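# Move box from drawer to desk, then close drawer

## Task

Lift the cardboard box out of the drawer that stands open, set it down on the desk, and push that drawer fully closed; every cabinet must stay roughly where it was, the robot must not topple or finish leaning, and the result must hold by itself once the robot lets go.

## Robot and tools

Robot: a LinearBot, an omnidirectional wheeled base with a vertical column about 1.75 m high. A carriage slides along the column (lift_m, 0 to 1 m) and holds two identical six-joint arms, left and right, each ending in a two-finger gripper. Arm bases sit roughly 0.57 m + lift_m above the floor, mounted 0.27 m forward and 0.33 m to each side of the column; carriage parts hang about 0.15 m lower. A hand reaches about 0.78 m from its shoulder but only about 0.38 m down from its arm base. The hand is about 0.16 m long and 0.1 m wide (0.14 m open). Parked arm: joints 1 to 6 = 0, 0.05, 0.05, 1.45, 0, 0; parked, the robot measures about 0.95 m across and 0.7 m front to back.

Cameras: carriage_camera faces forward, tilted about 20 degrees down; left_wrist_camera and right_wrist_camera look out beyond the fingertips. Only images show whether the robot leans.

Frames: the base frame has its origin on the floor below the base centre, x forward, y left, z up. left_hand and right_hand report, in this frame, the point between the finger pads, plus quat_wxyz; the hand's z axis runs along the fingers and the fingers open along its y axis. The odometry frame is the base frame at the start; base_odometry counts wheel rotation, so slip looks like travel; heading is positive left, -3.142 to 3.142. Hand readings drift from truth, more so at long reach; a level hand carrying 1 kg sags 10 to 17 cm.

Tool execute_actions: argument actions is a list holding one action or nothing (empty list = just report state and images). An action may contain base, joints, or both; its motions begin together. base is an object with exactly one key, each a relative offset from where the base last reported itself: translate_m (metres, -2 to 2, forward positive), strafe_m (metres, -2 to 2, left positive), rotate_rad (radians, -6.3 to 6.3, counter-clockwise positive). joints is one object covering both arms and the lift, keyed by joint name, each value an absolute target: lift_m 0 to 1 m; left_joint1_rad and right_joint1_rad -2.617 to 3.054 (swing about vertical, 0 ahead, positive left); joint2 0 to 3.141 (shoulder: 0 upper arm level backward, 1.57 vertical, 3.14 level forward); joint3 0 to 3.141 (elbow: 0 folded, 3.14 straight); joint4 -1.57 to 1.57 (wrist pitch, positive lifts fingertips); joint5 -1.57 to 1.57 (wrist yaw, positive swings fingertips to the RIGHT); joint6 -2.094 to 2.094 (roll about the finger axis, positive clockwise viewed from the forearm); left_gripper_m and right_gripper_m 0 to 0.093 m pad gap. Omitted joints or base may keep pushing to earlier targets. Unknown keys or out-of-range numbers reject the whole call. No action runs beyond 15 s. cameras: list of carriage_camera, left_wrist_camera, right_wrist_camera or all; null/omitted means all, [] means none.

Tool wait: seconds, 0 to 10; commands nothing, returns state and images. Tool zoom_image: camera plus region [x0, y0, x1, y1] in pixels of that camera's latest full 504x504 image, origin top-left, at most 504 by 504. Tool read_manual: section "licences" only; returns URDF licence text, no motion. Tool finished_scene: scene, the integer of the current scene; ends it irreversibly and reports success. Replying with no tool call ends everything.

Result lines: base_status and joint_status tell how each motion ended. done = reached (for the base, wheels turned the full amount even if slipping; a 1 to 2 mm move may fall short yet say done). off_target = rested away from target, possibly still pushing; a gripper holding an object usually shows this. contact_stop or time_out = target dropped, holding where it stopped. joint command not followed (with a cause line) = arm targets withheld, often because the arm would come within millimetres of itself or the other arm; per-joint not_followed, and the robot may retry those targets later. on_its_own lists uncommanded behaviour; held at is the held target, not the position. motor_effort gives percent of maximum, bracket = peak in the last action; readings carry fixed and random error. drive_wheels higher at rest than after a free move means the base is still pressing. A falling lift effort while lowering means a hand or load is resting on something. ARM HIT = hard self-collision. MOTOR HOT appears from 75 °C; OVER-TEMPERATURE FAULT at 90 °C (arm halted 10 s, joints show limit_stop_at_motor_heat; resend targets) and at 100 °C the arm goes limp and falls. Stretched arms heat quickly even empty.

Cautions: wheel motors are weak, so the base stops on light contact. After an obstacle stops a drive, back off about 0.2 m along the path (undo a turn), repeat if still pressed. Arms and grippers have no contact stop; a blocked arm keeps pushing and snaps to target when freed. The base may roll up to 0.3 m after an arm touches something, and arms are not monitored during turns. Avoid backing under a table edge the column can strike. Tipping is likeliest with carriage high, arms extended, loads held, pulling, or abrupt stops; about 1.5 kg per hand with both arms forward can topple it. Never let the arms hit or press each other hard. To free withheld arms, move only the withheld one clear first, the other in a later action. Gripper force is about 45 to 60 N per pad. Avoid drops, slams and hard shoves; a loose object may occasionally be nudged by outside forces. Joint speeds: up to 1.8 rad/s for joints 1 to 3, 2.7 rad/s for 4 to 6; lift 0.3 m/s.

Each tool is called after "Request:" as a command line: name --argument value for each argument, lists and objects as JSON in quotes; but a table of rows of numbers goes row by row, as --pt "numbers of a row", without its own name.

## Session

Request:
execute_actions --actions '[]'

Scene clock: 0.00 s.
base_odometry: x=+0.000 y=+0.000 heading=+0.000 (m, m, rad; odometry frame)
base_status: not commanded
joint_positions: lift_m=+0.303 left_joint1_rad=-0.012 left_joint2_rad=+0.054 left_joint3_rad=+0.052 left_joint4_rad=+1.408 left_joint5_rad=-0.020 left_joint6_rad=-0.037 left_gripper_m=+0.094 right_joint1_rad=+0.033 right_joint2_rad=+0.040 right_joint3_rad=+0.031 right_joint4_rad=+1.411 right_joint5_rad=+0.041 right_joint6_rad=-0.014 right_gripper_m=+0.095
joint_status: not commanded
motor_effort: lift_m=+15 drive_wheels=+2 (%)
left_hand: x=+0.2970 y=+0.3166 z=+1.2749 quat_wxyz=(+0.996, -0.011, +0.082, -0.023) (m; base frame)
right_hand: x=+0.2984 y=-0.3193 z=+1.2692 quat_wxyz=(+0.996, +0.019, +0.085, +0.008) (m; base frame)
pictures: carriage_camera, left_wrist_camera, right_wrist_camera
Images, in order (width x height): carriage_camera 504x504, left_wrist_camera 504x504, right_wrist_camera 504x504.

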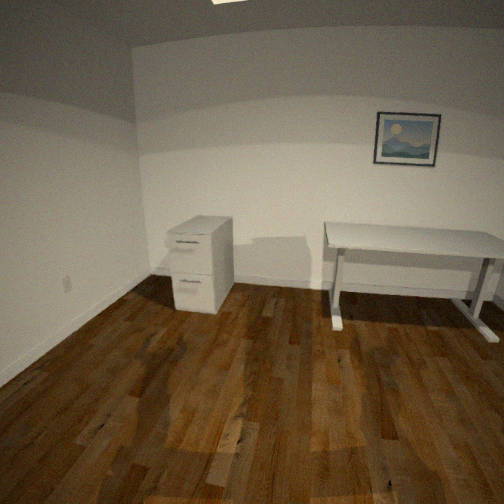

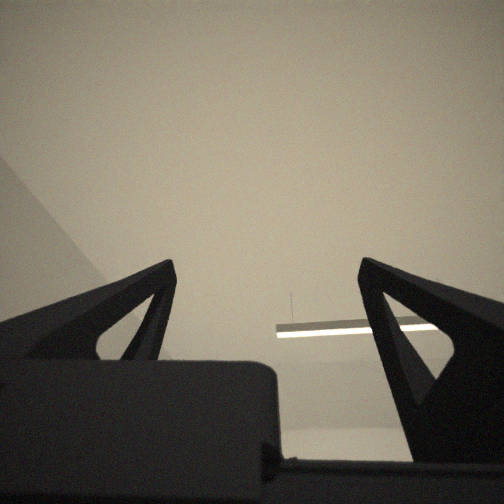

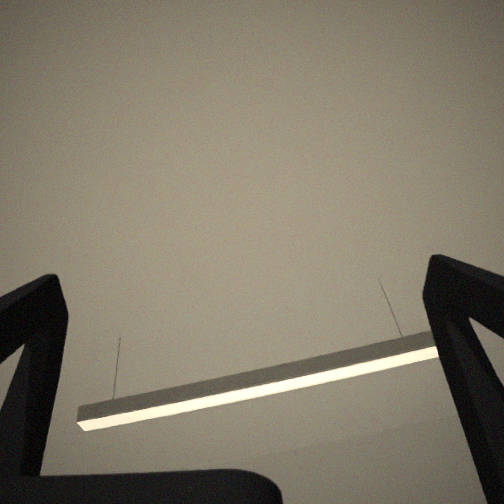

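Request:
execute_actions --actions '[{"base":{"rotate_rad":-1.76}}]' --cameras '["carriage_camera"]'

Scene clock: 3.47 s.
base_odometry: x=+0.000 y=+0.000 heading=-1.757 (m, m, rad; odometry frame)
base_status: done
joint_positions: lift_m=+0.303 left_joint1_rad=-0.012 left_joint2_rad=+0.054 left_joint3_rad=+0.052 left_joint4_rad=+1.407 left_joint5_rad=-0.020 left_joint6_rad=-0.037 left_gripper_m=+0.094 right_joint1_rad=+0.033 right_joint2_rad=+0.040 right_joint3_rad=+0.031 right_joint4_rad=+1.409 right_joint5_rad=+0.041 right_joint6_rad=-0.014 right_gripper_m=+0.095
joint_status: not commanded
motor_effort: lift_m=+15(15) drive_wheels=+23(44) (%)
left_hand: x=+0.2974 y=+0.3166 z=+1.2749 quat_wxyz=(+0.996, -0.011, +0.083, -0.023) (m; base frame)
right_hand: x=+0.2989 y=-0.3193 z=+1.2691 quat_wxyz=(+0.996, +0.019, +0.086, +0.008) (m; base frame)
pictures: carriage_camera
Images, in order (width x height): carriage_camera 504x504.

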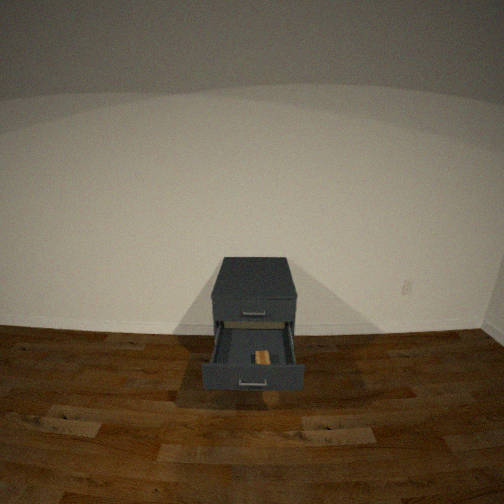

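Request:
zoom_image --camera "carriage_camera" --region '[170, 240, 340, 410]'

Region (170, 240, 340, 410) of carriage_camera's 504x504 image, scaled by 2.965, with more detail than that image has.

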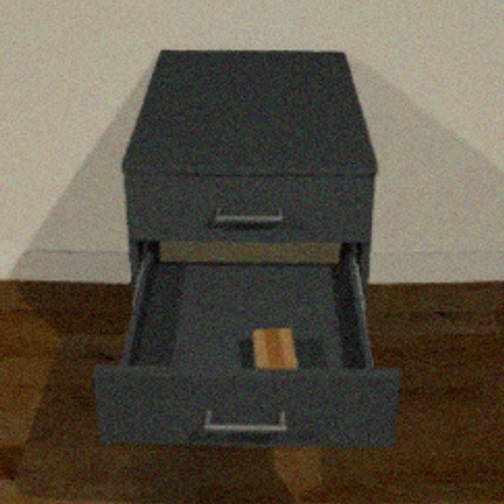

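Request:
execute_actions --actions '[{"base":{"translate_m":0.55},"joints":{"lift_m":0.36,"right_joint1_rad":0.64,"right_joint2_rad":3.0,"right_joint3_rad":1.92,"right_joint4_rad":-0.49,"right_joint5_rad":0,"right_joint6_rad":0.55}}]' --cameras '["carriage_camera","right_wrist_camera"]'

Scene clock: 7.33 s.
base_odometry: x=-0.103 y=-0.540 heading=-1.759 (m, m, rad; odometry frame)
base_status: done
joint_positions: lift_m=+0.360 left_joint1_rad=-0.012 left_joint2_rad=+0.054 left_joint3_rad=+0.052 left_joint4_rad=+1.408 left_joint5_rad=-0.020 left_joint6_rad=-0.037 left_gripper_m=+0.094 right_joint1_rad=+0.637 right_joint2_rad=+2.995 right_joint3_rad=+1.919 right_joint4_rad=-0.490 right_joint5_rad=+0.007 right_joint6_rad=+0.546 right_gripper_m=+0.095
joint_status: all done
motor_effort: lift_m=+16(19) drive_wheels=-11(44) (%)
left_hand: x=+0.2969 y=+0.3166 z=+1.3320 quat_wxyz=(+0.996, -0.011, +0.082, -0.023) (m; base frame)
right_hand: x=+0.6189 y=-0.0461 z=+0.6215 quat_wxyz=(+0.004, -0.045, +0.999, -0.002) (m; base frame)
pictures: carriage_camera, right_wrist_camera
Images, in order (width x height): carriage_camera 504x504, right_wrist_camera 504x504.

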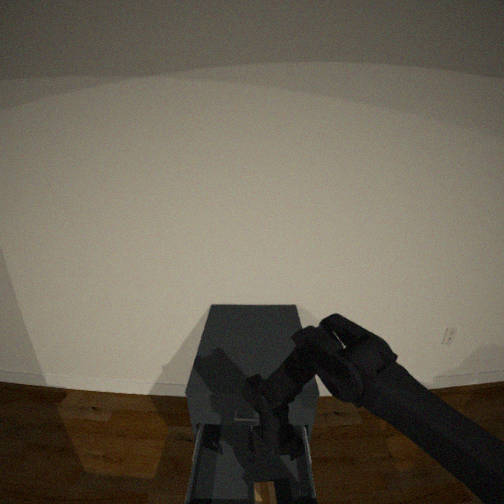

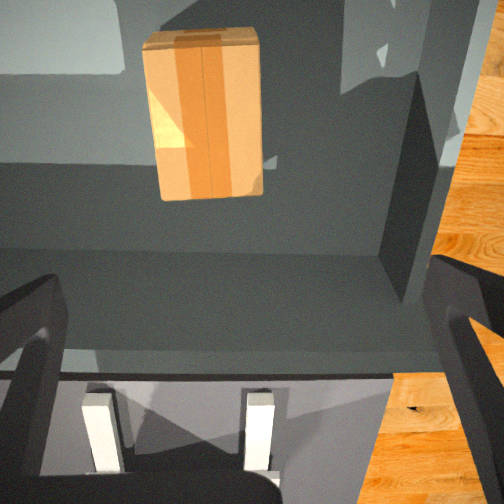

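Request:
execute_actions --actions '[{"joints":{"lift_m":0.23,"right_joint1_rad":0.695,"right_joint6_rad":0.605}}]' --cameras '["carriage_camera","right_wrist_camera"]'

Scene clock: 8.57 s.
base_odometry: x=-0.103 y=-0.540 heading=-1.759 (m, m, rad; odometry frame)
base_status: not commanded
joint_positions: lift_m=+0.230 left_joint1_rad=-0.012 left_joint2_rad=+0.054 left_joint3_rad=+0.052 left_joint4_rad=+1.408 left_joint5_rad=-0.020 left_joint6_rad=-0.037 left_gripper_m=+0.094 right_joint1_rad=+0.701 right_joint2_rad=+2.996 right_joint3_rad=+1.919 right_joint4_rad=-0.490 right_joint5_rad=+0.005 right_joint6_rad=+0.601 right_gripper_m=+0.095
joint_status: all done
motor_effort: lift_m=+16(17) drive_wheels=-10(11) (%)
left_hand: x=+0.2970 y=+0.3166 z=+1.2020 quat_wxyz=(+0.996, -0.011, +0.082, -0.023) (m; base frame)
right_hand: x=+0.6006 y=-0.0233 z=+0.4911 quat_wxyz=(+0.004, -0.050, +0.999, -0.001) (m; base frame)
pictures: carriage_camera, right_wrist_camera
Images, in order (width x height): carriage_camera 504x504, right_wrist_camera 504x504.

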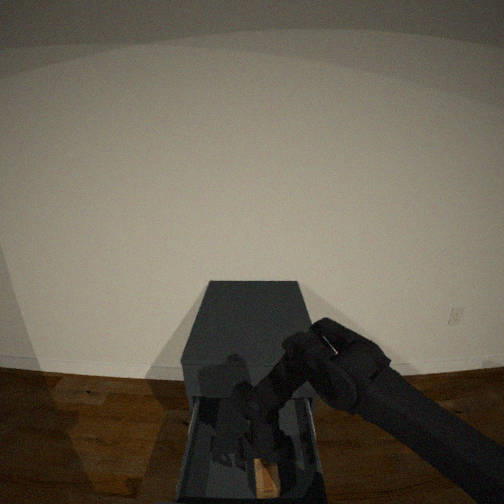

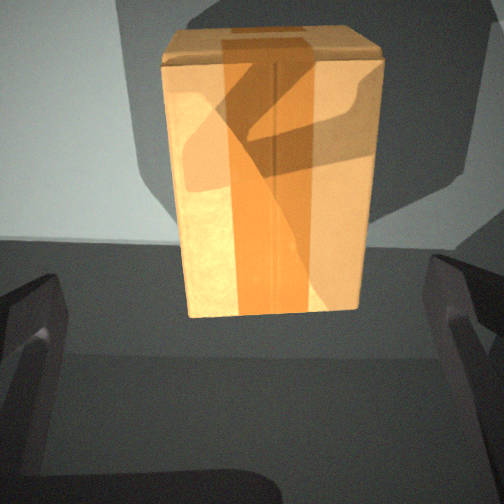

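Request:
execute_actions --actions '[{"joints":{"lift_m":0.16,"right_joint1_rad":0.665,"right_joint6_rad":0.585}}]' --cameras '["right_wrist_camera"]'

Scene clock: 12.20 s.
base_odometry: x=-0.103 y=-0.540 heading=-1.759 (m, m, rad; odometry frame)
base_status: not commanded
joint_positions: lift_m=+0.160 left_joint1_rad=-0.012 left_joint2_rad=+0.054 left_joint3_rad=+0.052 left_joint4_rad=+1.408 left_joint5_rad=-0.020 left_joint6_rad=-0.037 left_gripper_m=+0.094 right_joint1_rad=+0.663 right_joint2_rad=+2.997 right_joint3_rad=+1.919 right_joint4_rad=-0.490 right_joint5_rad=+0.004 right_joint6_rad=+0.586 right_gripper_m=+0.095
joint_status: all done
motor_effort: lift_m=+16(17) drive_wheels=-10(10) (%)
left_hand: x=+0.2970 y=+0.3166 z=+1.1320 quat_wxyz=(+0.996, -0.011, +0.082, -0.023) (m; base frame)
right_hand: x=+0.6105 y=-0.0369 z=+0.4203 quat_wxyz=(+0.002, -0.039, +0.999, -0.001) (m; base frame)
pictures: right_wrist_camera
Images, in order (width x height): right_wrist_camera 504x504.

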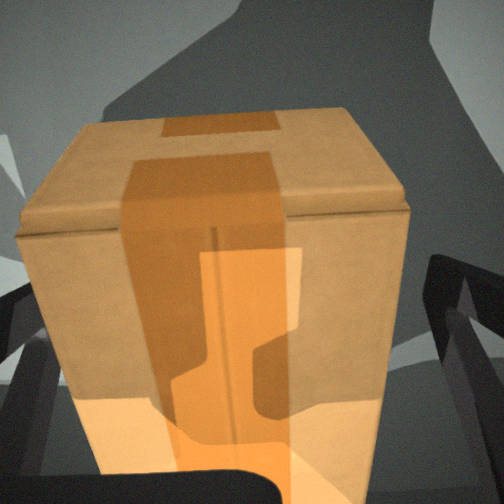

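Request:
execute_actions --actions '[{"joints":{"lift_m":0.147}}]' --cameras '[]'

Request:
execute_actions --actions '[{"joints":{"right_gripper_m":0.04}}]' --cameras '["right_wrist_camera"]'

Scene clock: 12.83 s.
base_odometry: x=-0.103 y=-0.540 heading=-1.759 (m, m, rad; odometry frame)
base_status: not commanded
joint_positions: lift_m=+0.147 left_joint1_rad=-0.012 left_joint2_rad=+0.054 left_joint3_rad=+0.052 left_joint4_rad=+1.408 left_joint5_rad=-0.020 left_joint6_rad=-0.037 left_gripper_m=+0.094 right_joint1_rad=+0.664 right_joint2_rad=+2.993 right_joint3_rad=+1.919 right_joint4_rad=-0.497 right_joint5_rad=+0.007 right_joint6_rad=+0.586 right_gripper_m=+0.095
joint_status: all done
motor_effort: lift_m=+15(16) drive_wheels=-9(10) (%)
left_hand: x=+0.2971 y=+0.3166 z=+1.1190 quat_wxyz=(+0.996, -0.011, +0.083, -0.023) (m; base frame)
right_hand: x=+0.6109 y=-0.0370 z=+0.4093 quat_wxyz=(+0.002, -0.039, +0.999, -0.003) (m; base frame)
pictures: none
No camera images: the call's "cameras" was empty. Leave "cameras" out to get every camera's image.

Scene clock: 13.43 s.
base_odometry: x=-0.103 y=-0.540 heading=-1.759 (m, m, rad; odometry frame)
base_status: not commanded
joint_positions: lift_m=+0.147 left_joint1_rad=-0.012 left_joint2_rad=+0.054 left_joint3_rad=+0.052 left_joint4_rad=+1.408 left_joint5_rad=-0.020 left_joint6_rad=-0.037 left_gripper_m=+0.094 right_joint1_rad=+0.664 right_joint2_rad=+2.993 right_joint3_rad=+1.919 right_joint4_rad=-0.496 right_joint5_rad=+0.008 right_joint6_rad=+0.586 right_gripper_m=+0.059
joint_status: right_gripper_m off_target (ended at +0.059, target +0.040)
motor_effort: lift_m=+15(15) drive_wheels=-9(9) (%)
left_hand: x=+0.2971 y=+0.3166 z=+1.1190 quat_wxyz=(+0.996, -0.011, +0.083, -0.023) (m; base frame)
right_hand: x=+0.6111 y=-0.0370 z=+0.4093 quat_wxyz=(+0.003, -0.039, +0.999, -0.003) (m; base frame)
pictures: right_wrist_camera
Images, in order (width x height): right_wrist_camera 504x504.

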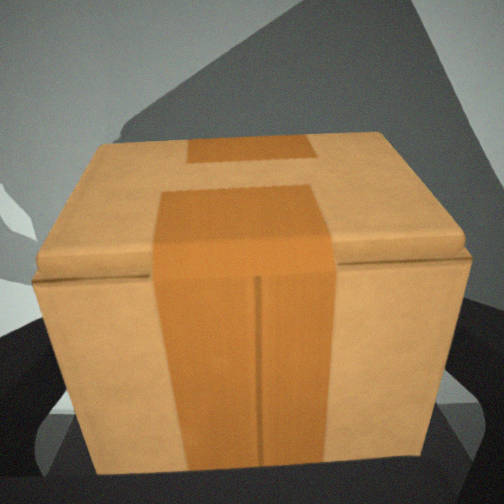

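Request:
execute_actions --actions '[{"joints":{"lift_m":0.30}}]' --cameras '[]'

Request:
execute_actions --actions '[{"base":{"translate_m":-0.26},"joints":{"lift_m":0.16,"right_joint1_rad":0,"right_joint2_rad":1.6,"right_joint3_rad":1.0,"right_joint4_rad":-0.97,"right_joint6_rad":0,"left_joint1_rad":-0.4,"left_joint2_rad":2.6,"left_joint3_rad":0.7,"left_joint4_rad":1.5,"left_joint5_rad":0,"left_joint6_rad":0,"left_gripper_m":0.0}}]'

Scene clock: 15.10 s.
base_odometry: x=-0.103 y=-0.540 heading=-1.759 (m, m, rad; odometry frame)
base_status: not commanded
joint_positions: lift_m=+0.300 left_joint1_rad=-0.012 left_joint2_rad=+0.054 left_joint3_rad=+0.052 left_joint4_rad=+1.408 left_joint5_rad=-0.020 left_joint6_rad=-0.037 left_gripper_m=+0.094 right_joint1_rad=+0.664 right_joint2_rad=+3.002 right_joint3_rad=+1.919 right_joint4_rad=-0.489 right_joint5_rad=+0.005 right_joint6_rad=+0.586 right_gripper_m=+0.059
joint_status: all done
motor_effort: lift_m=+15(18) drive_wheels=-9(9) (%)
left_hand: x=+0.2971 y=+0.3166 z=+1.2721 quat_wxyz=(+0.996, -0.011, +0.083, -0.023) (m; base frame)
right_hand: x=+0.6094 y=-0.0377 z=+0.5584 quat_wxyz=(+0.001, -0.039, +0.999, -0.002) (m; base frame)
pictures: none
No camera images: the call's "cameras" was empty. Leave "cameras" out to get every camera's image.

Scene clock: 17.53 s.
base_odometry: x=-0.054 y=-0.285 heading=-1.761 (m, m, rad; odometry frame)
base_status: done
joint_positions: lift_m=+0.160 left_joint1_rad=-0.395 left_joint2_rad=+2.593 left_joint3_rad=+0.693 left_joint4_rad=+1.500 left_joint5_rad=-0.006 left_joint6_rad=-0.003 left_gripper_m=+0.000 right_joint1_rad=+0.000 right_joint2_rad=+1.610 right_joint3_rad=+1.017 right_joint4_rad=-0.967 right_joint5_rad=+0.005 right_joint6_rad=+0.005 right_gripper_m=+0.059
joint_status: all done
motor_effort: lift_m=+15(16) drive_wheels=-12(38) (%)
left_hand: x=+0.6703 y=+0.1417 z=+0.6068 quat_wxyz=(+0.542, +0.160, +0.818, -0.107) (m; base frame)
right_hand: x=+0.5248 y=-0.3146 z=+0.7466 quat_wxyz=(+0.006, +0.002, +1.000, -0.003) (m; base frame)
pictures: carriage_camera, left_wrist_camera, right_wrist_camera
Images, in order (width x height): carriage_camera 504x504, left_wrist_camera 504x504, right_wrist_camera 504x504.

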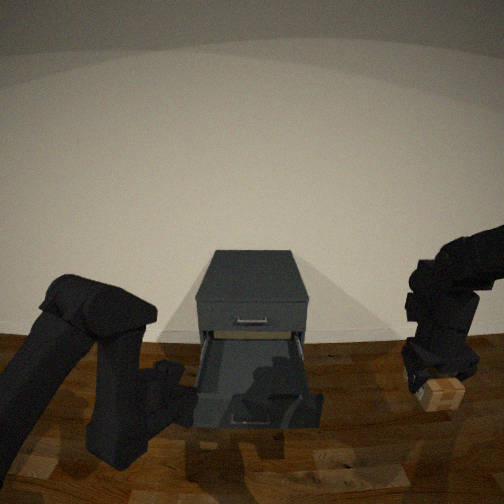

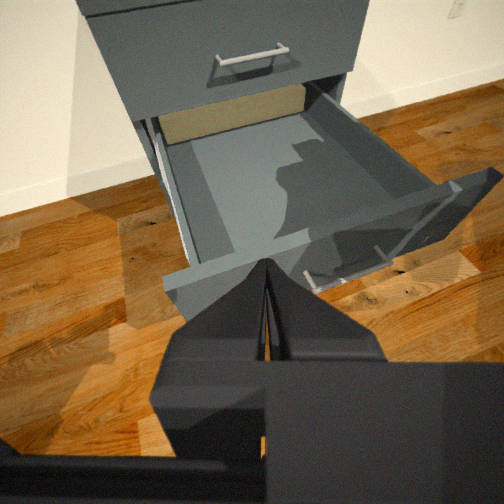

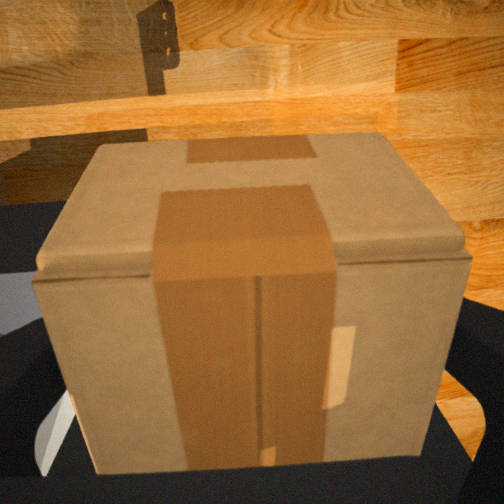

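Request:
execute_actions --actions '[{"joints":{"lift_m":0.005}}]' --cameras '["left_wrist_camera"]'

Request:
execute_actions --actions '[{"base":{"translate_m":0.36}}]' --cameras '["carriage_camera","left_wrist_camera"]'

Scene clock: 19.77 s.
base_odometry: x=-0.054 y=-0.285 heading=-1.761 (m, m, rad; odometry frame)
base_status: not commanded
joint_positions: lift_m=+0.005 left_joint1_rad=-0.395 left_joint2_rad=+2.593 left_joint3_rad=+0.693 left_joint4_rad=+1.504 left_joint5_rad=-0.006 left_joint6_rad=-0.003 left_gripper_m=+0.000 right_joint1_rad=+0.000 right_joint2_rad=+1.610 right_joint3_rad=+1.008 right_joint4_rad=-0.968 right_joint5_rad=+0.005 right_joint6_rad=+0.005 right_gripper_m=+0.059
joint_status: all done
motor_effort: lift_m=+16(16) drive_wheels=-10(11) (%)
left_hand: x=+0.6704 y=+0.1416 z=+0.4522 quat_wxyz=(+0.544, +0.160, +0.817, -0.107) (m; base frame)
right_hand: x=+0.5215 y=-0.3146 z=+0.5894 quat_wxyz=(+0.000, +0.002, +1.000, -0.003) (m; base frame)
pictures: left_wrist_camera
Images, in order (width x height): left_wrist_camera 504x504.

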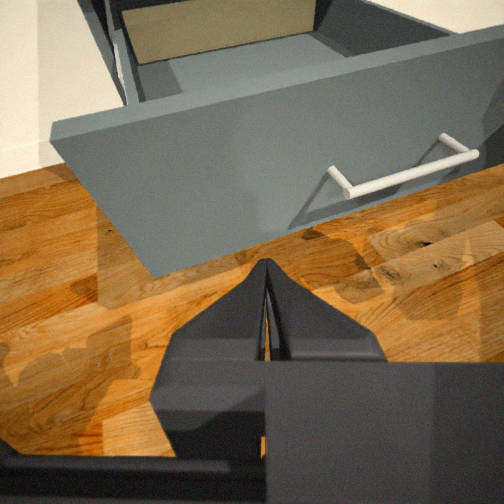

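Scene clock: 22.57 s.
base_odometry: x=-0.123 y=-0.638 heading=-1.763 (m, m, rad; odometry frame)
base_status: done
joint_positions: lift_m=+0.005 left_joint1_rad=-0.409 left_joint2_rad=+2.598 left_joint3_rad=+0.684 left_joint4_rad=+1.479 left_joint5_rad=+0.022 left_joint6_rad=-0.003 left_gripper_m=+0.000 right_joint1_rad=-0.001 right_joint2_rad=+1.610 right_joint3_rad=+1.008 right_joint4_rad=-0.970 right_joint5_rad=+0.005 right_joint6_rad=+0.004 right_gripper_m=+0.059
joint_status: not commanded
motor_effort: lift_m=+16(16) drive_wheels=-11(51) (%)
left_hand: x=+0.6600 y=+0.1338 z=+0.4430 quat_wxyz=(+0.525, +0.176, +0.824, -0.119) (m; base frame)
right_hand: x=+0.5210 y=-0.3146 z=+0.5895 quat_wxyz=(-0.001, +0.002, +1.000, -0.002) (m; base frame)
pictures: carriage_camera, left_wrist_camera
Images, in order (width x height): carriage_camera 504x504, left_wrist_camera 504x504.

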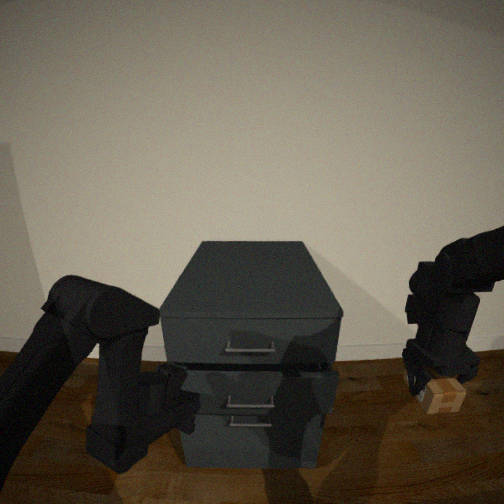

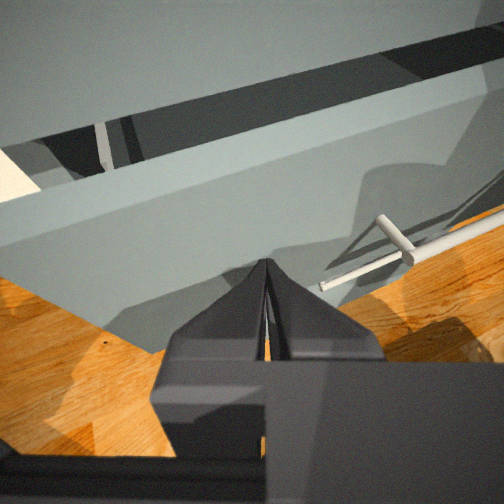

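Request:
execute_actions --actions '[{"base":{"translate_m":0.045}}]' --cameras '["carriage_camera","left_wrist_camera"]'

Scene clock: 23.80 s.
base_odometry: x=-0.132 y=-0.682 heading=-1.764 (m, m, rad; odometry frame)
base_status: done
joint_positions: lift_m=+0.005 left_joint1_rad=-0.410 left_joint2_rad=+2.598 left_joint3_rad=+0.684 left_joint4_rad=+1.472 left_joint5_rad=+0.033 left_joint6_rad=-0.003 left_gripper_m=+0.000 right_joint1_rad=-0.001 right_joint2_rad=+1.610 right_joint3_rad=+1.008 right_joint4_rad=-0.970 right_joint5_rad=+0.005 right_joint6_rad=+0.004 right_gripper_m=+0.059
joint_status: not commanded
motor_effort: lift_m=+16(15) drive_wheels=+13(45) (%)
left_hand: x=+0.6585 y=+0.1322 z=+0.4416 quat_wxyz=(+0.521, +0.179, +0.825, -0.123) (m; base frame)
right_hand: x=+0.5210 y=-0.3146 z=+0.5895 quat_wxyz=(-0.001, +0.002, +1.000, -0.002) (m; base frame)
pictures: carriage_camera, left_wrist_camera
Images, in order (width x height): carriage_camera 504x504, left_wrist_camera 504x504.

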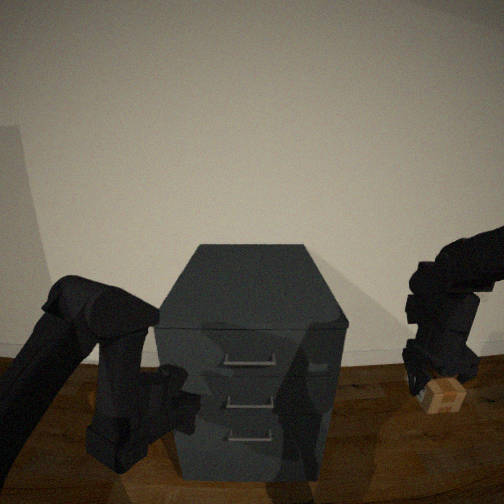

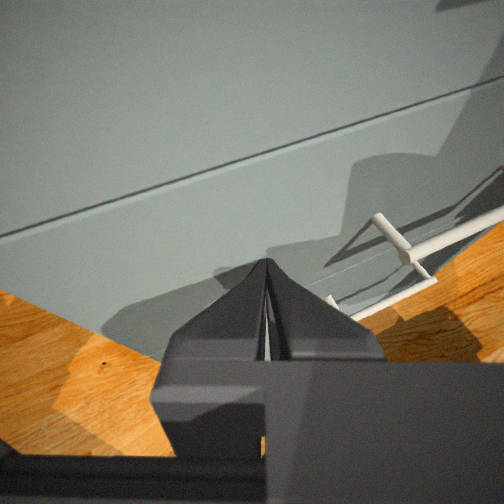

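Request:
execute_actions --actions '[{"base":{"translate_m":0.008}}]' --cameras '["left_wrist_camera"]'

Scene clock: 24.67 s.
base_odometry: x=-0.134 y=-0.690 heading=-1.766 (m, m, rad; odometry frame)
base_status: done
joint_positions: lift_m=+0.005 left_joint1_rad=-0.416 left_joint2_rad=+2.600 left_joint3_rad=+0.675 left_joint4_rad=+1.453 left_joint5_rad=+0.051 left_joint6_rad=-0.003 left_gripper_m=+0.000 right_joint1_rad=-0.001 right_joint2_rad=+1.610 right_joint3_rad=+1.008 right_joint4_rad=-0.969 right_joint5_rad=+0.004 right_joint6_rad=+0.004 right_gripper_m=+0.059
joint_status: not commanded
motor_effort: lift_m=+16(16) drive_wheels=+10(47) (%)
left_hand: x=+0.6506 y=+0.1296 z=+0.4346 quat_wxyz=(+0.506, +0.188, +0.832, -0.130) (m; base frame)
right_hand: x=+0.5212 y=-0.3146 z=+0.5895 quat_wxyz=(+0.000, +0.002, +1.000, -0.002) (m; base frame)
pictures: left_wrist_camera
Images, in order (width x height): left_wrist_camera 504x504.

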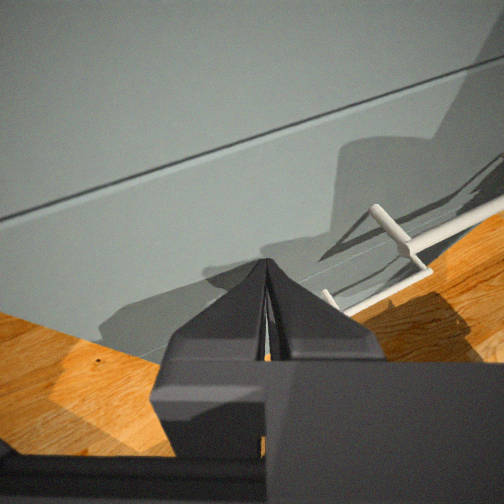

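Request:
execute_actions --actions '[{"base":{"translate_m":-0.15}}]' --cameras '["carriage_camera"]'

Request:
execute_actions --actions '[{"base":{"rotate_rad":1.57},"joints":{"lift_m":0.55,"left_joint1_rad":0,"left_joint2_rad":0.05,"left_joint3_rad":0.05,"left_joint4_rad":1.45}}]' --cameras '["carriage_camera"]'

Scene clock: 26.83 s.
base_odometry: x=-0.105 y=-0.543 heading=-1.767 (m, m, rad; odometry frame)
base_status: done
joint_positions: lift_m=+0.005 left_joint1_rad=-0.405 left_joint2_rad=+2.600 left_joint3_rad=+0.678 left_joint4_rad=+1.502 left_joint5_rad=+0.011 left_joint6_rad=-0.003 left_gripper_m=+0.000 right_joint1_rad=-0.001 right_joint2_rad=+1.610 right_joint3_rad=+1.008 right_joint4_rad=-0.970 right_joint5_rad=+0.004 right_joint6_rad=+0.004 right_gripper_m=+0.059
joint_status: not commanded
motor_effort: lift_m=+16(16) drive_wheels=+12(36) (%)
left_hand: x=+0.6611 y=+0.1373 z=+0.4458 quat_wxyz=(+0.532, +0.171, +0.822, -0.115) (m; base frame)
right_hand: x=+0.5211 y=-0.3146 z=+0.5895 quat_wxyz=(+0.000, +0.002, +1.000, -0.002) (m; base frame)
pictures: carriage_camera
Images, in order (width x height): carriage_camera 504x504.

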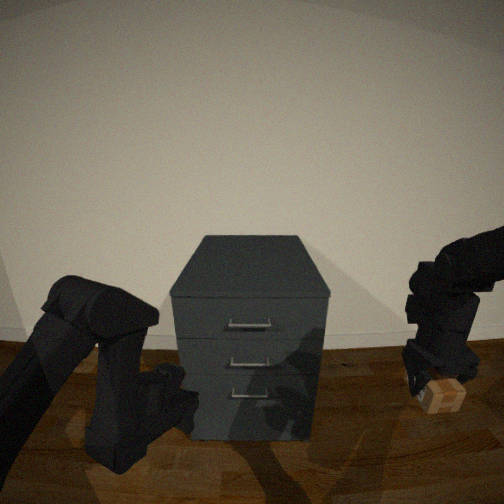

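Scene clock: 29.93 s.
base_odometry: x=-0.104 y=-0.543 heading=-0.200 (m, m, rad; odometry frame)
base_status: done
joint_positions: lift_m=+0.550 left_joint1_rad=-0.001 left_joint2_rad=+0.060 left_joint3_rad=+0.075 left_joint4_rad=+1.455 left_joint5_rad=+0.004 left_joint6_rad=-0.003 left_gripper_m=+0.000 right_joint1_rad=-0.002 right_joint2_rad=+1.610 right_joint3_rad=+1.008 right_joint4_rad=-0.962 right_joint5_rad=+0.004 right_joint6_rad=+0.004 right_gripper_m=+0.059
joint_status: all done
motor_effort: lift_m=+15(19) drive_wheels=+23(45) (%)
left_hand: x=+0.2800 y=+0.3130 z=+1.5301 quat_wxyz=(+0.999, +0.002, +0.050, -0.002) (m; base frame)
right_hand: x=+0.5227 y=-0.3151 z=+1.1344 quat_wxyz=(+0.003, +0.003, +1.000, -0.002) (m; base frame)
pictures: carriage_camera
Images, in order (width x height): carriage_camera 504x504.

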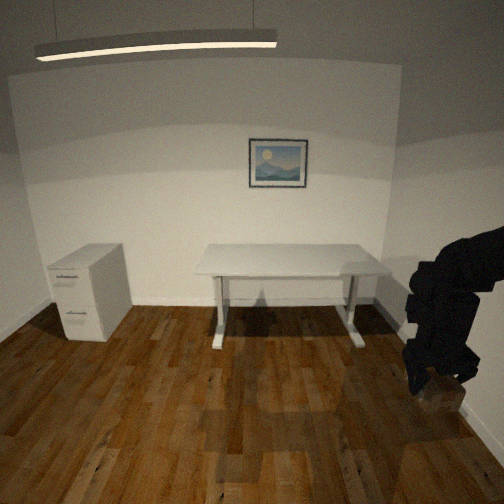

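Request:
execute_actions --actions '[{"base":{"translate_m":1.58},"joints":{"lift_m":0.5,"right_joint2_rad":2.71,"right_joint3_rad":1.49,"right_joint4_rad":-0.35}}]' --cameras '["carriage_camera","right_wrist_camera"]'

Scene clock: 35.67 s.
base_odometry: x=+1.445 y=-0.852 heading=-0.198 (m, m, rad; odometry frame)
base_status: done
joint_positions: lift_m=+0.500 left_joint1_rad=-0.001 left_joint2_rad=+0.059 left_joint3_rad=+0.073 left_joint4_rad=+1.452 left_joint5_rad=+0.004 left_joint6_rad=-0.003 left_gripper_m=+0.000 right_joint1_rad=-0.002 right_joint2_rad=+2.714 right_joint3_rad=+1.492 right_joint4_rad=-0.352 right_joint5_rad=+0.004 right_joint6_rad=+0.004 right_gripper_m=+0.059
joint_status: all done
motor_effort: lift_m=+16(16) drive_wheels=-11(47) (%)
left_hand: x=+0.2813 y=+0.3130 z=+1.4793 quat_wxyz=(+0.999, +0.002, +0.052, -0.002) (m; base frame)
right_hand: x=+0.6541 y=-0.3152 z=+0.8094 quat_wxyz=(-0.002, +0.003, +1.000, -0.002) (m; base frame)
pictures: carriage_camera, right_wrist_camera
Images, in order (width x height): carriage_camera 504x504, right_wrist_camera 504x504.

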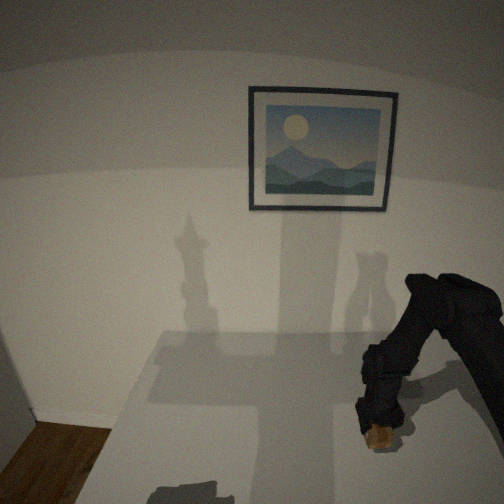

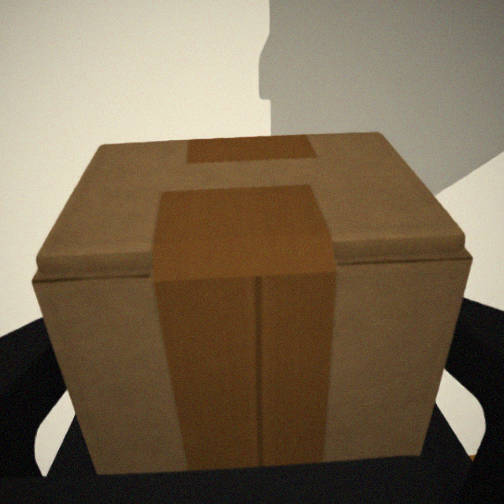

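Request:
execute_actions --actions '[{"joints":{"lift_m":0.455}}]' --cameras '["carriage_camera","right_wrist_camera"]'

Scene clock: 36.47 s.
base_odometry: x=+1.445 y=-0.852 heading=-0.198 (m, m, rad; odometry frame)
base_status: not commanded
joint_positions: lift_m=+0.455 left_joint1_rad=-0.001 left_joint2_rad=+0.059 left_joint3_rad=+0.073 left_joint4_rad=+1.452 left_joint5_rad=+0.004 left_joint6_rad=-0.003 left_gripper_m=+0.000 right_joint1_rad=-0.002 right_joint2_rad=+2.715 right_joint3_rad=+1.492 right_joint4_rad=-0.350 right_joint5_rad=+0.004 right_joint6_rad=+0.004 right_gripper_m=+0.059
joint_status: all done
motor_effort: lift_m=+16(16) drive_wheels=-11(12) (%)
left_hand: x=+0.2813 y=+0.3130 z=+1.4342 quat_wxyz=(+0.999, +0.002, +0.052, -0.002) (m; base frame)
right_hand: x=+0.6546 y=-0.3152 z=+0.7642 quat_wxyz=(-0.001, +0.003, +1.000, -0.002) (m; base frame)
pictures: carriage_camera, right_wrist_camera
Images, in order (width x height): carriage_camera 504x504, right_wrist_camera 504x504.

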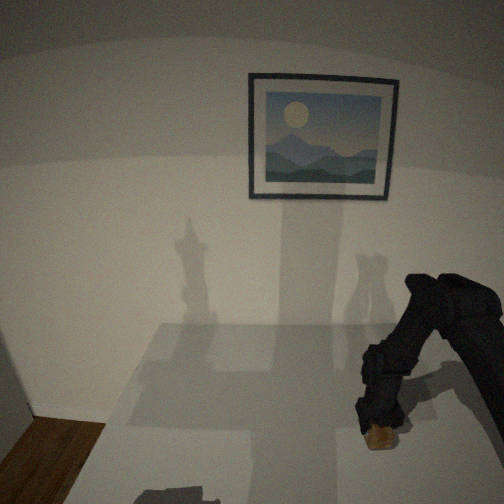

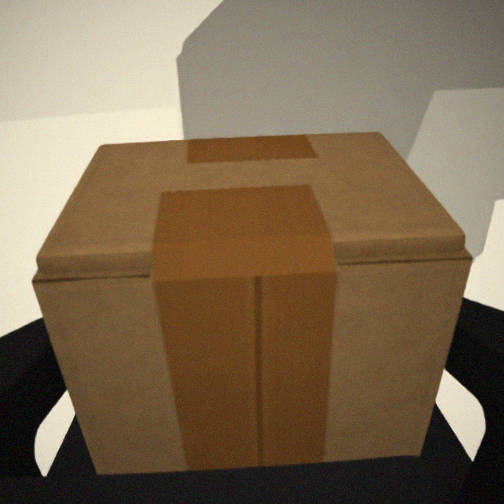

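Request:
execute_actions --actions '[{"joints":{"lift_m":0.432}}]' --cameras '["right_wrist_camera"]'

Scene clock: 37.23 s.
base_odometry: x=+1.445 y=-0.852 heading=-0.198 (m, m, rad; odometry frame)
base_status: not commanded
joint_positions: lift_m=+0.432 left_joint1_rad=-0.001 left_joint2_rad=+0.059 left_joint3_rad=+0.070 left_joint4_rad=+1.451 left_joint5_rad=+0.004 left_joint6_rad=-0.003 left_gripper_m=+0.000 right_joint1_rad=-0.002 right_joint2_rad=+2.715 right_joint3_rad=+1.492 right_joint4_rad=-0.349 right_joint5_rad=+0.004 right_joint6_rad=+0.004 right_gripper_m=+0.059
joint_status: all done
motor_effort: lift_m=+16(17) drive_wheels=-11(11) (%)
left_hand: x=+0.2824 y=+0.3130 z=+1.4105 quat_wxyz=(+0.999, +0.002, +0.054, -0.002) (m; base frame)
right_hand: x=+0.6547 y=-0.3152 z=+0.7412 quat_wxyz=(-0.001, +0.003, +1.000, -0.002) (m; base frame)
pictures: right_wrist_camera
Images, in order (width x height): right_wrist_camera 504x504.

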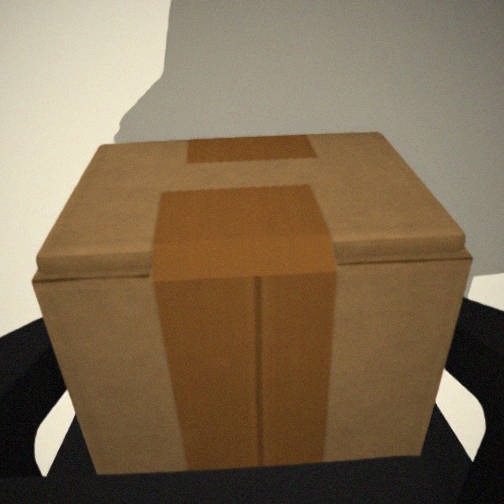

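Request:
execute_actions --actions '[{"joints":{"lift_m":0.424}}]' --cameras '["right_wrist_camera"]'

Scene clock: 37.77 s.
base_odometry: x=+1.445 y=-0.852 heading=-0.198 (m, m, rad; odometry frame)
base_status: not commanded
joint_positions: lift_m=+0.424 left_joint1_rad=-0.001 left_joint2_rad=+0.059 left_joint3_rad=+0.070 left_joint4_rad=+1.451 left_joint5_rad=+0.004 left_joint6_rad=-0.003 left_gripper_m=+0.000 right_joint1_rad=-0.002 right_joint2_rad=+2.704 right_joint3_rad=+1.492 right_joint4_rad=-0.356 right_joint5_rad=+0.001 right_joint6_rad=+0.003 right_gripper_m=+0.059
joint_status: all done
motor_effort: lift_m=+15(15) drive_wheels=-9(11) (%)
left_hand: x=+0.2825 y=+0.3130 z=+1.4025 quat_wxyz=(+0.999, +0.002, +0.054, -0.002) (m; base frame)
right_hand: x=+0.6568 y=-0.3149 z=+0.7374 quat_wxyz=(+0.001, +0.003, +1.000, -0.001) (m; base frame)
pictures: right_wrist_camera
Images, in order (width x height): right_wrist_camera 504x504.

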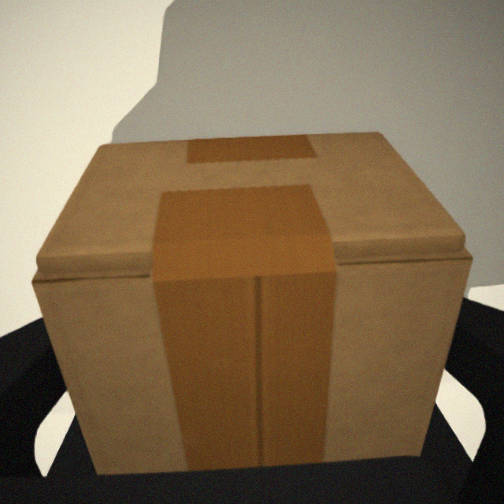

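Touching down. Release and lift.

Request:
execute_actions --actions '[{"joints":{"right_gripper_m":0.093}}]' --cameras '[]'

Request:
execute_actions --actions '[{"joints":{"lift_m":0.52}}]' --cameras '["carriage_camera","right_wrist_camera"]'

Scene clock: 38.50 s.
base_odometry: x=+1.445 y=-0.852 heading=-0.198 (m, m, rad; odometry frame)
base_status: not commanded
joint_positions: lift_m=+0.424 left_joint1_rad=-0.001 left_joint2_rad=+0.059 left_joint3_rad=+0.070 left_joint4_rad=+1.451 left_joint5_rad=+0.004 left_joint6_rad=-0.003 left_gripper_m=+0.000 right_joint1_rad=-0.002 right_joint2_rad=+2.704 right_joint3_rad=+1.492 right_joint4_rad=-0.355 right_joint5_rad=+0.001 right_joint6_rad=+0.003 right_gripper_m=+0.093
joint_status: all done
motor_effort: lift_m=+15(15) drive_wheels=-9(9) (%)
left_hand: x=+0.2825 y=+0.3130 z=+1.4025 quat_wxyz=(+0.999, +0.002, +0.054, -0.002) (m; base frame)
right_hand: x=+0.6570 y=-0.3149 z=+0.7374 quat_wxyz=(+0.002, +0.003, +1.000, -0.001) (m; base frame)
pictures: none
No camera images: the call's "cameras" was empty. Leave "cameras" out to get every camera's image.

Scene clock: 39.43 s.
base_odometry: x=+1.445 y=-0.852 heading=-0.198 (m, m, rad; odometry frame)
base_status: not commanded
joint_positions: lift_m=+0.520 left_joint1_rad=-0.001 left_joint2_rad=+0.059 left_joint3_rad=+0.070 left_joint4_rad=+1.451 left_joint5_rad=+0.004 left_joint6_rad=-0.003 left_gripper_m=+0.000 right_joint1_rad=-0.002 right_joint2_rad=+2.707 right_joint3_rad=+1.492 right_joint4_rad=-0.349 right_joint5_rad=+0.001 right_joint6_rad=+0.003 right_gripper_m=+0.093
joint_status: all done
motor_effort: lift_m=+15(18) drive_wheels=-9(9) (%)
left_hand: x=+0.2825 y=+0.3130 z=+1.4985 quat_wxyz=(+0.999, +0.002, +0.054, -0.002) (m; base frame)
right_hand: x=+0.6574 y=-0.3149 z=+0.8323 quat_wxyz=(+0.003, +0.003, +1.000, -0.001) (m; base frame)
pictures: carriage_camera, right_wrist_camera
Images, in order (width x height): carriage_camera 504x504, right_wrist_camera 504x504.

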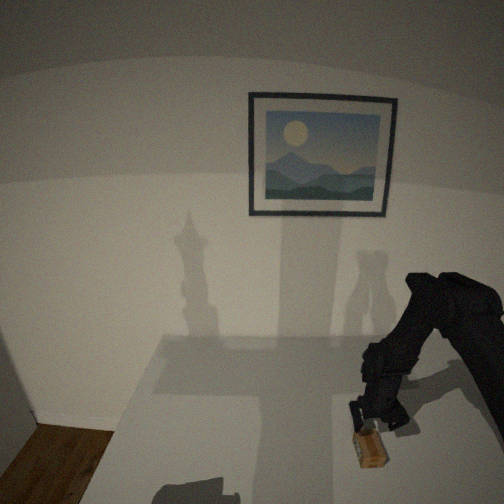

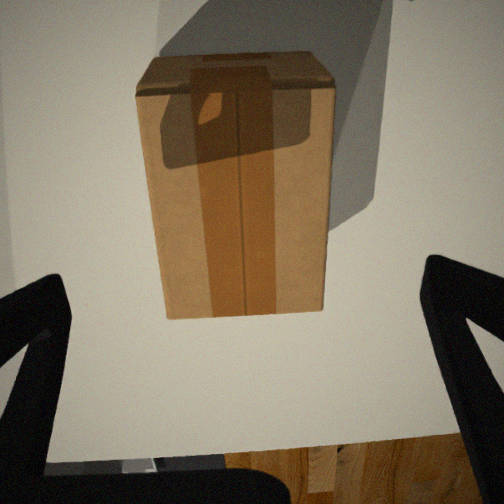

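Request:
finished_scene --scene 2

The scene is finished: the task was done.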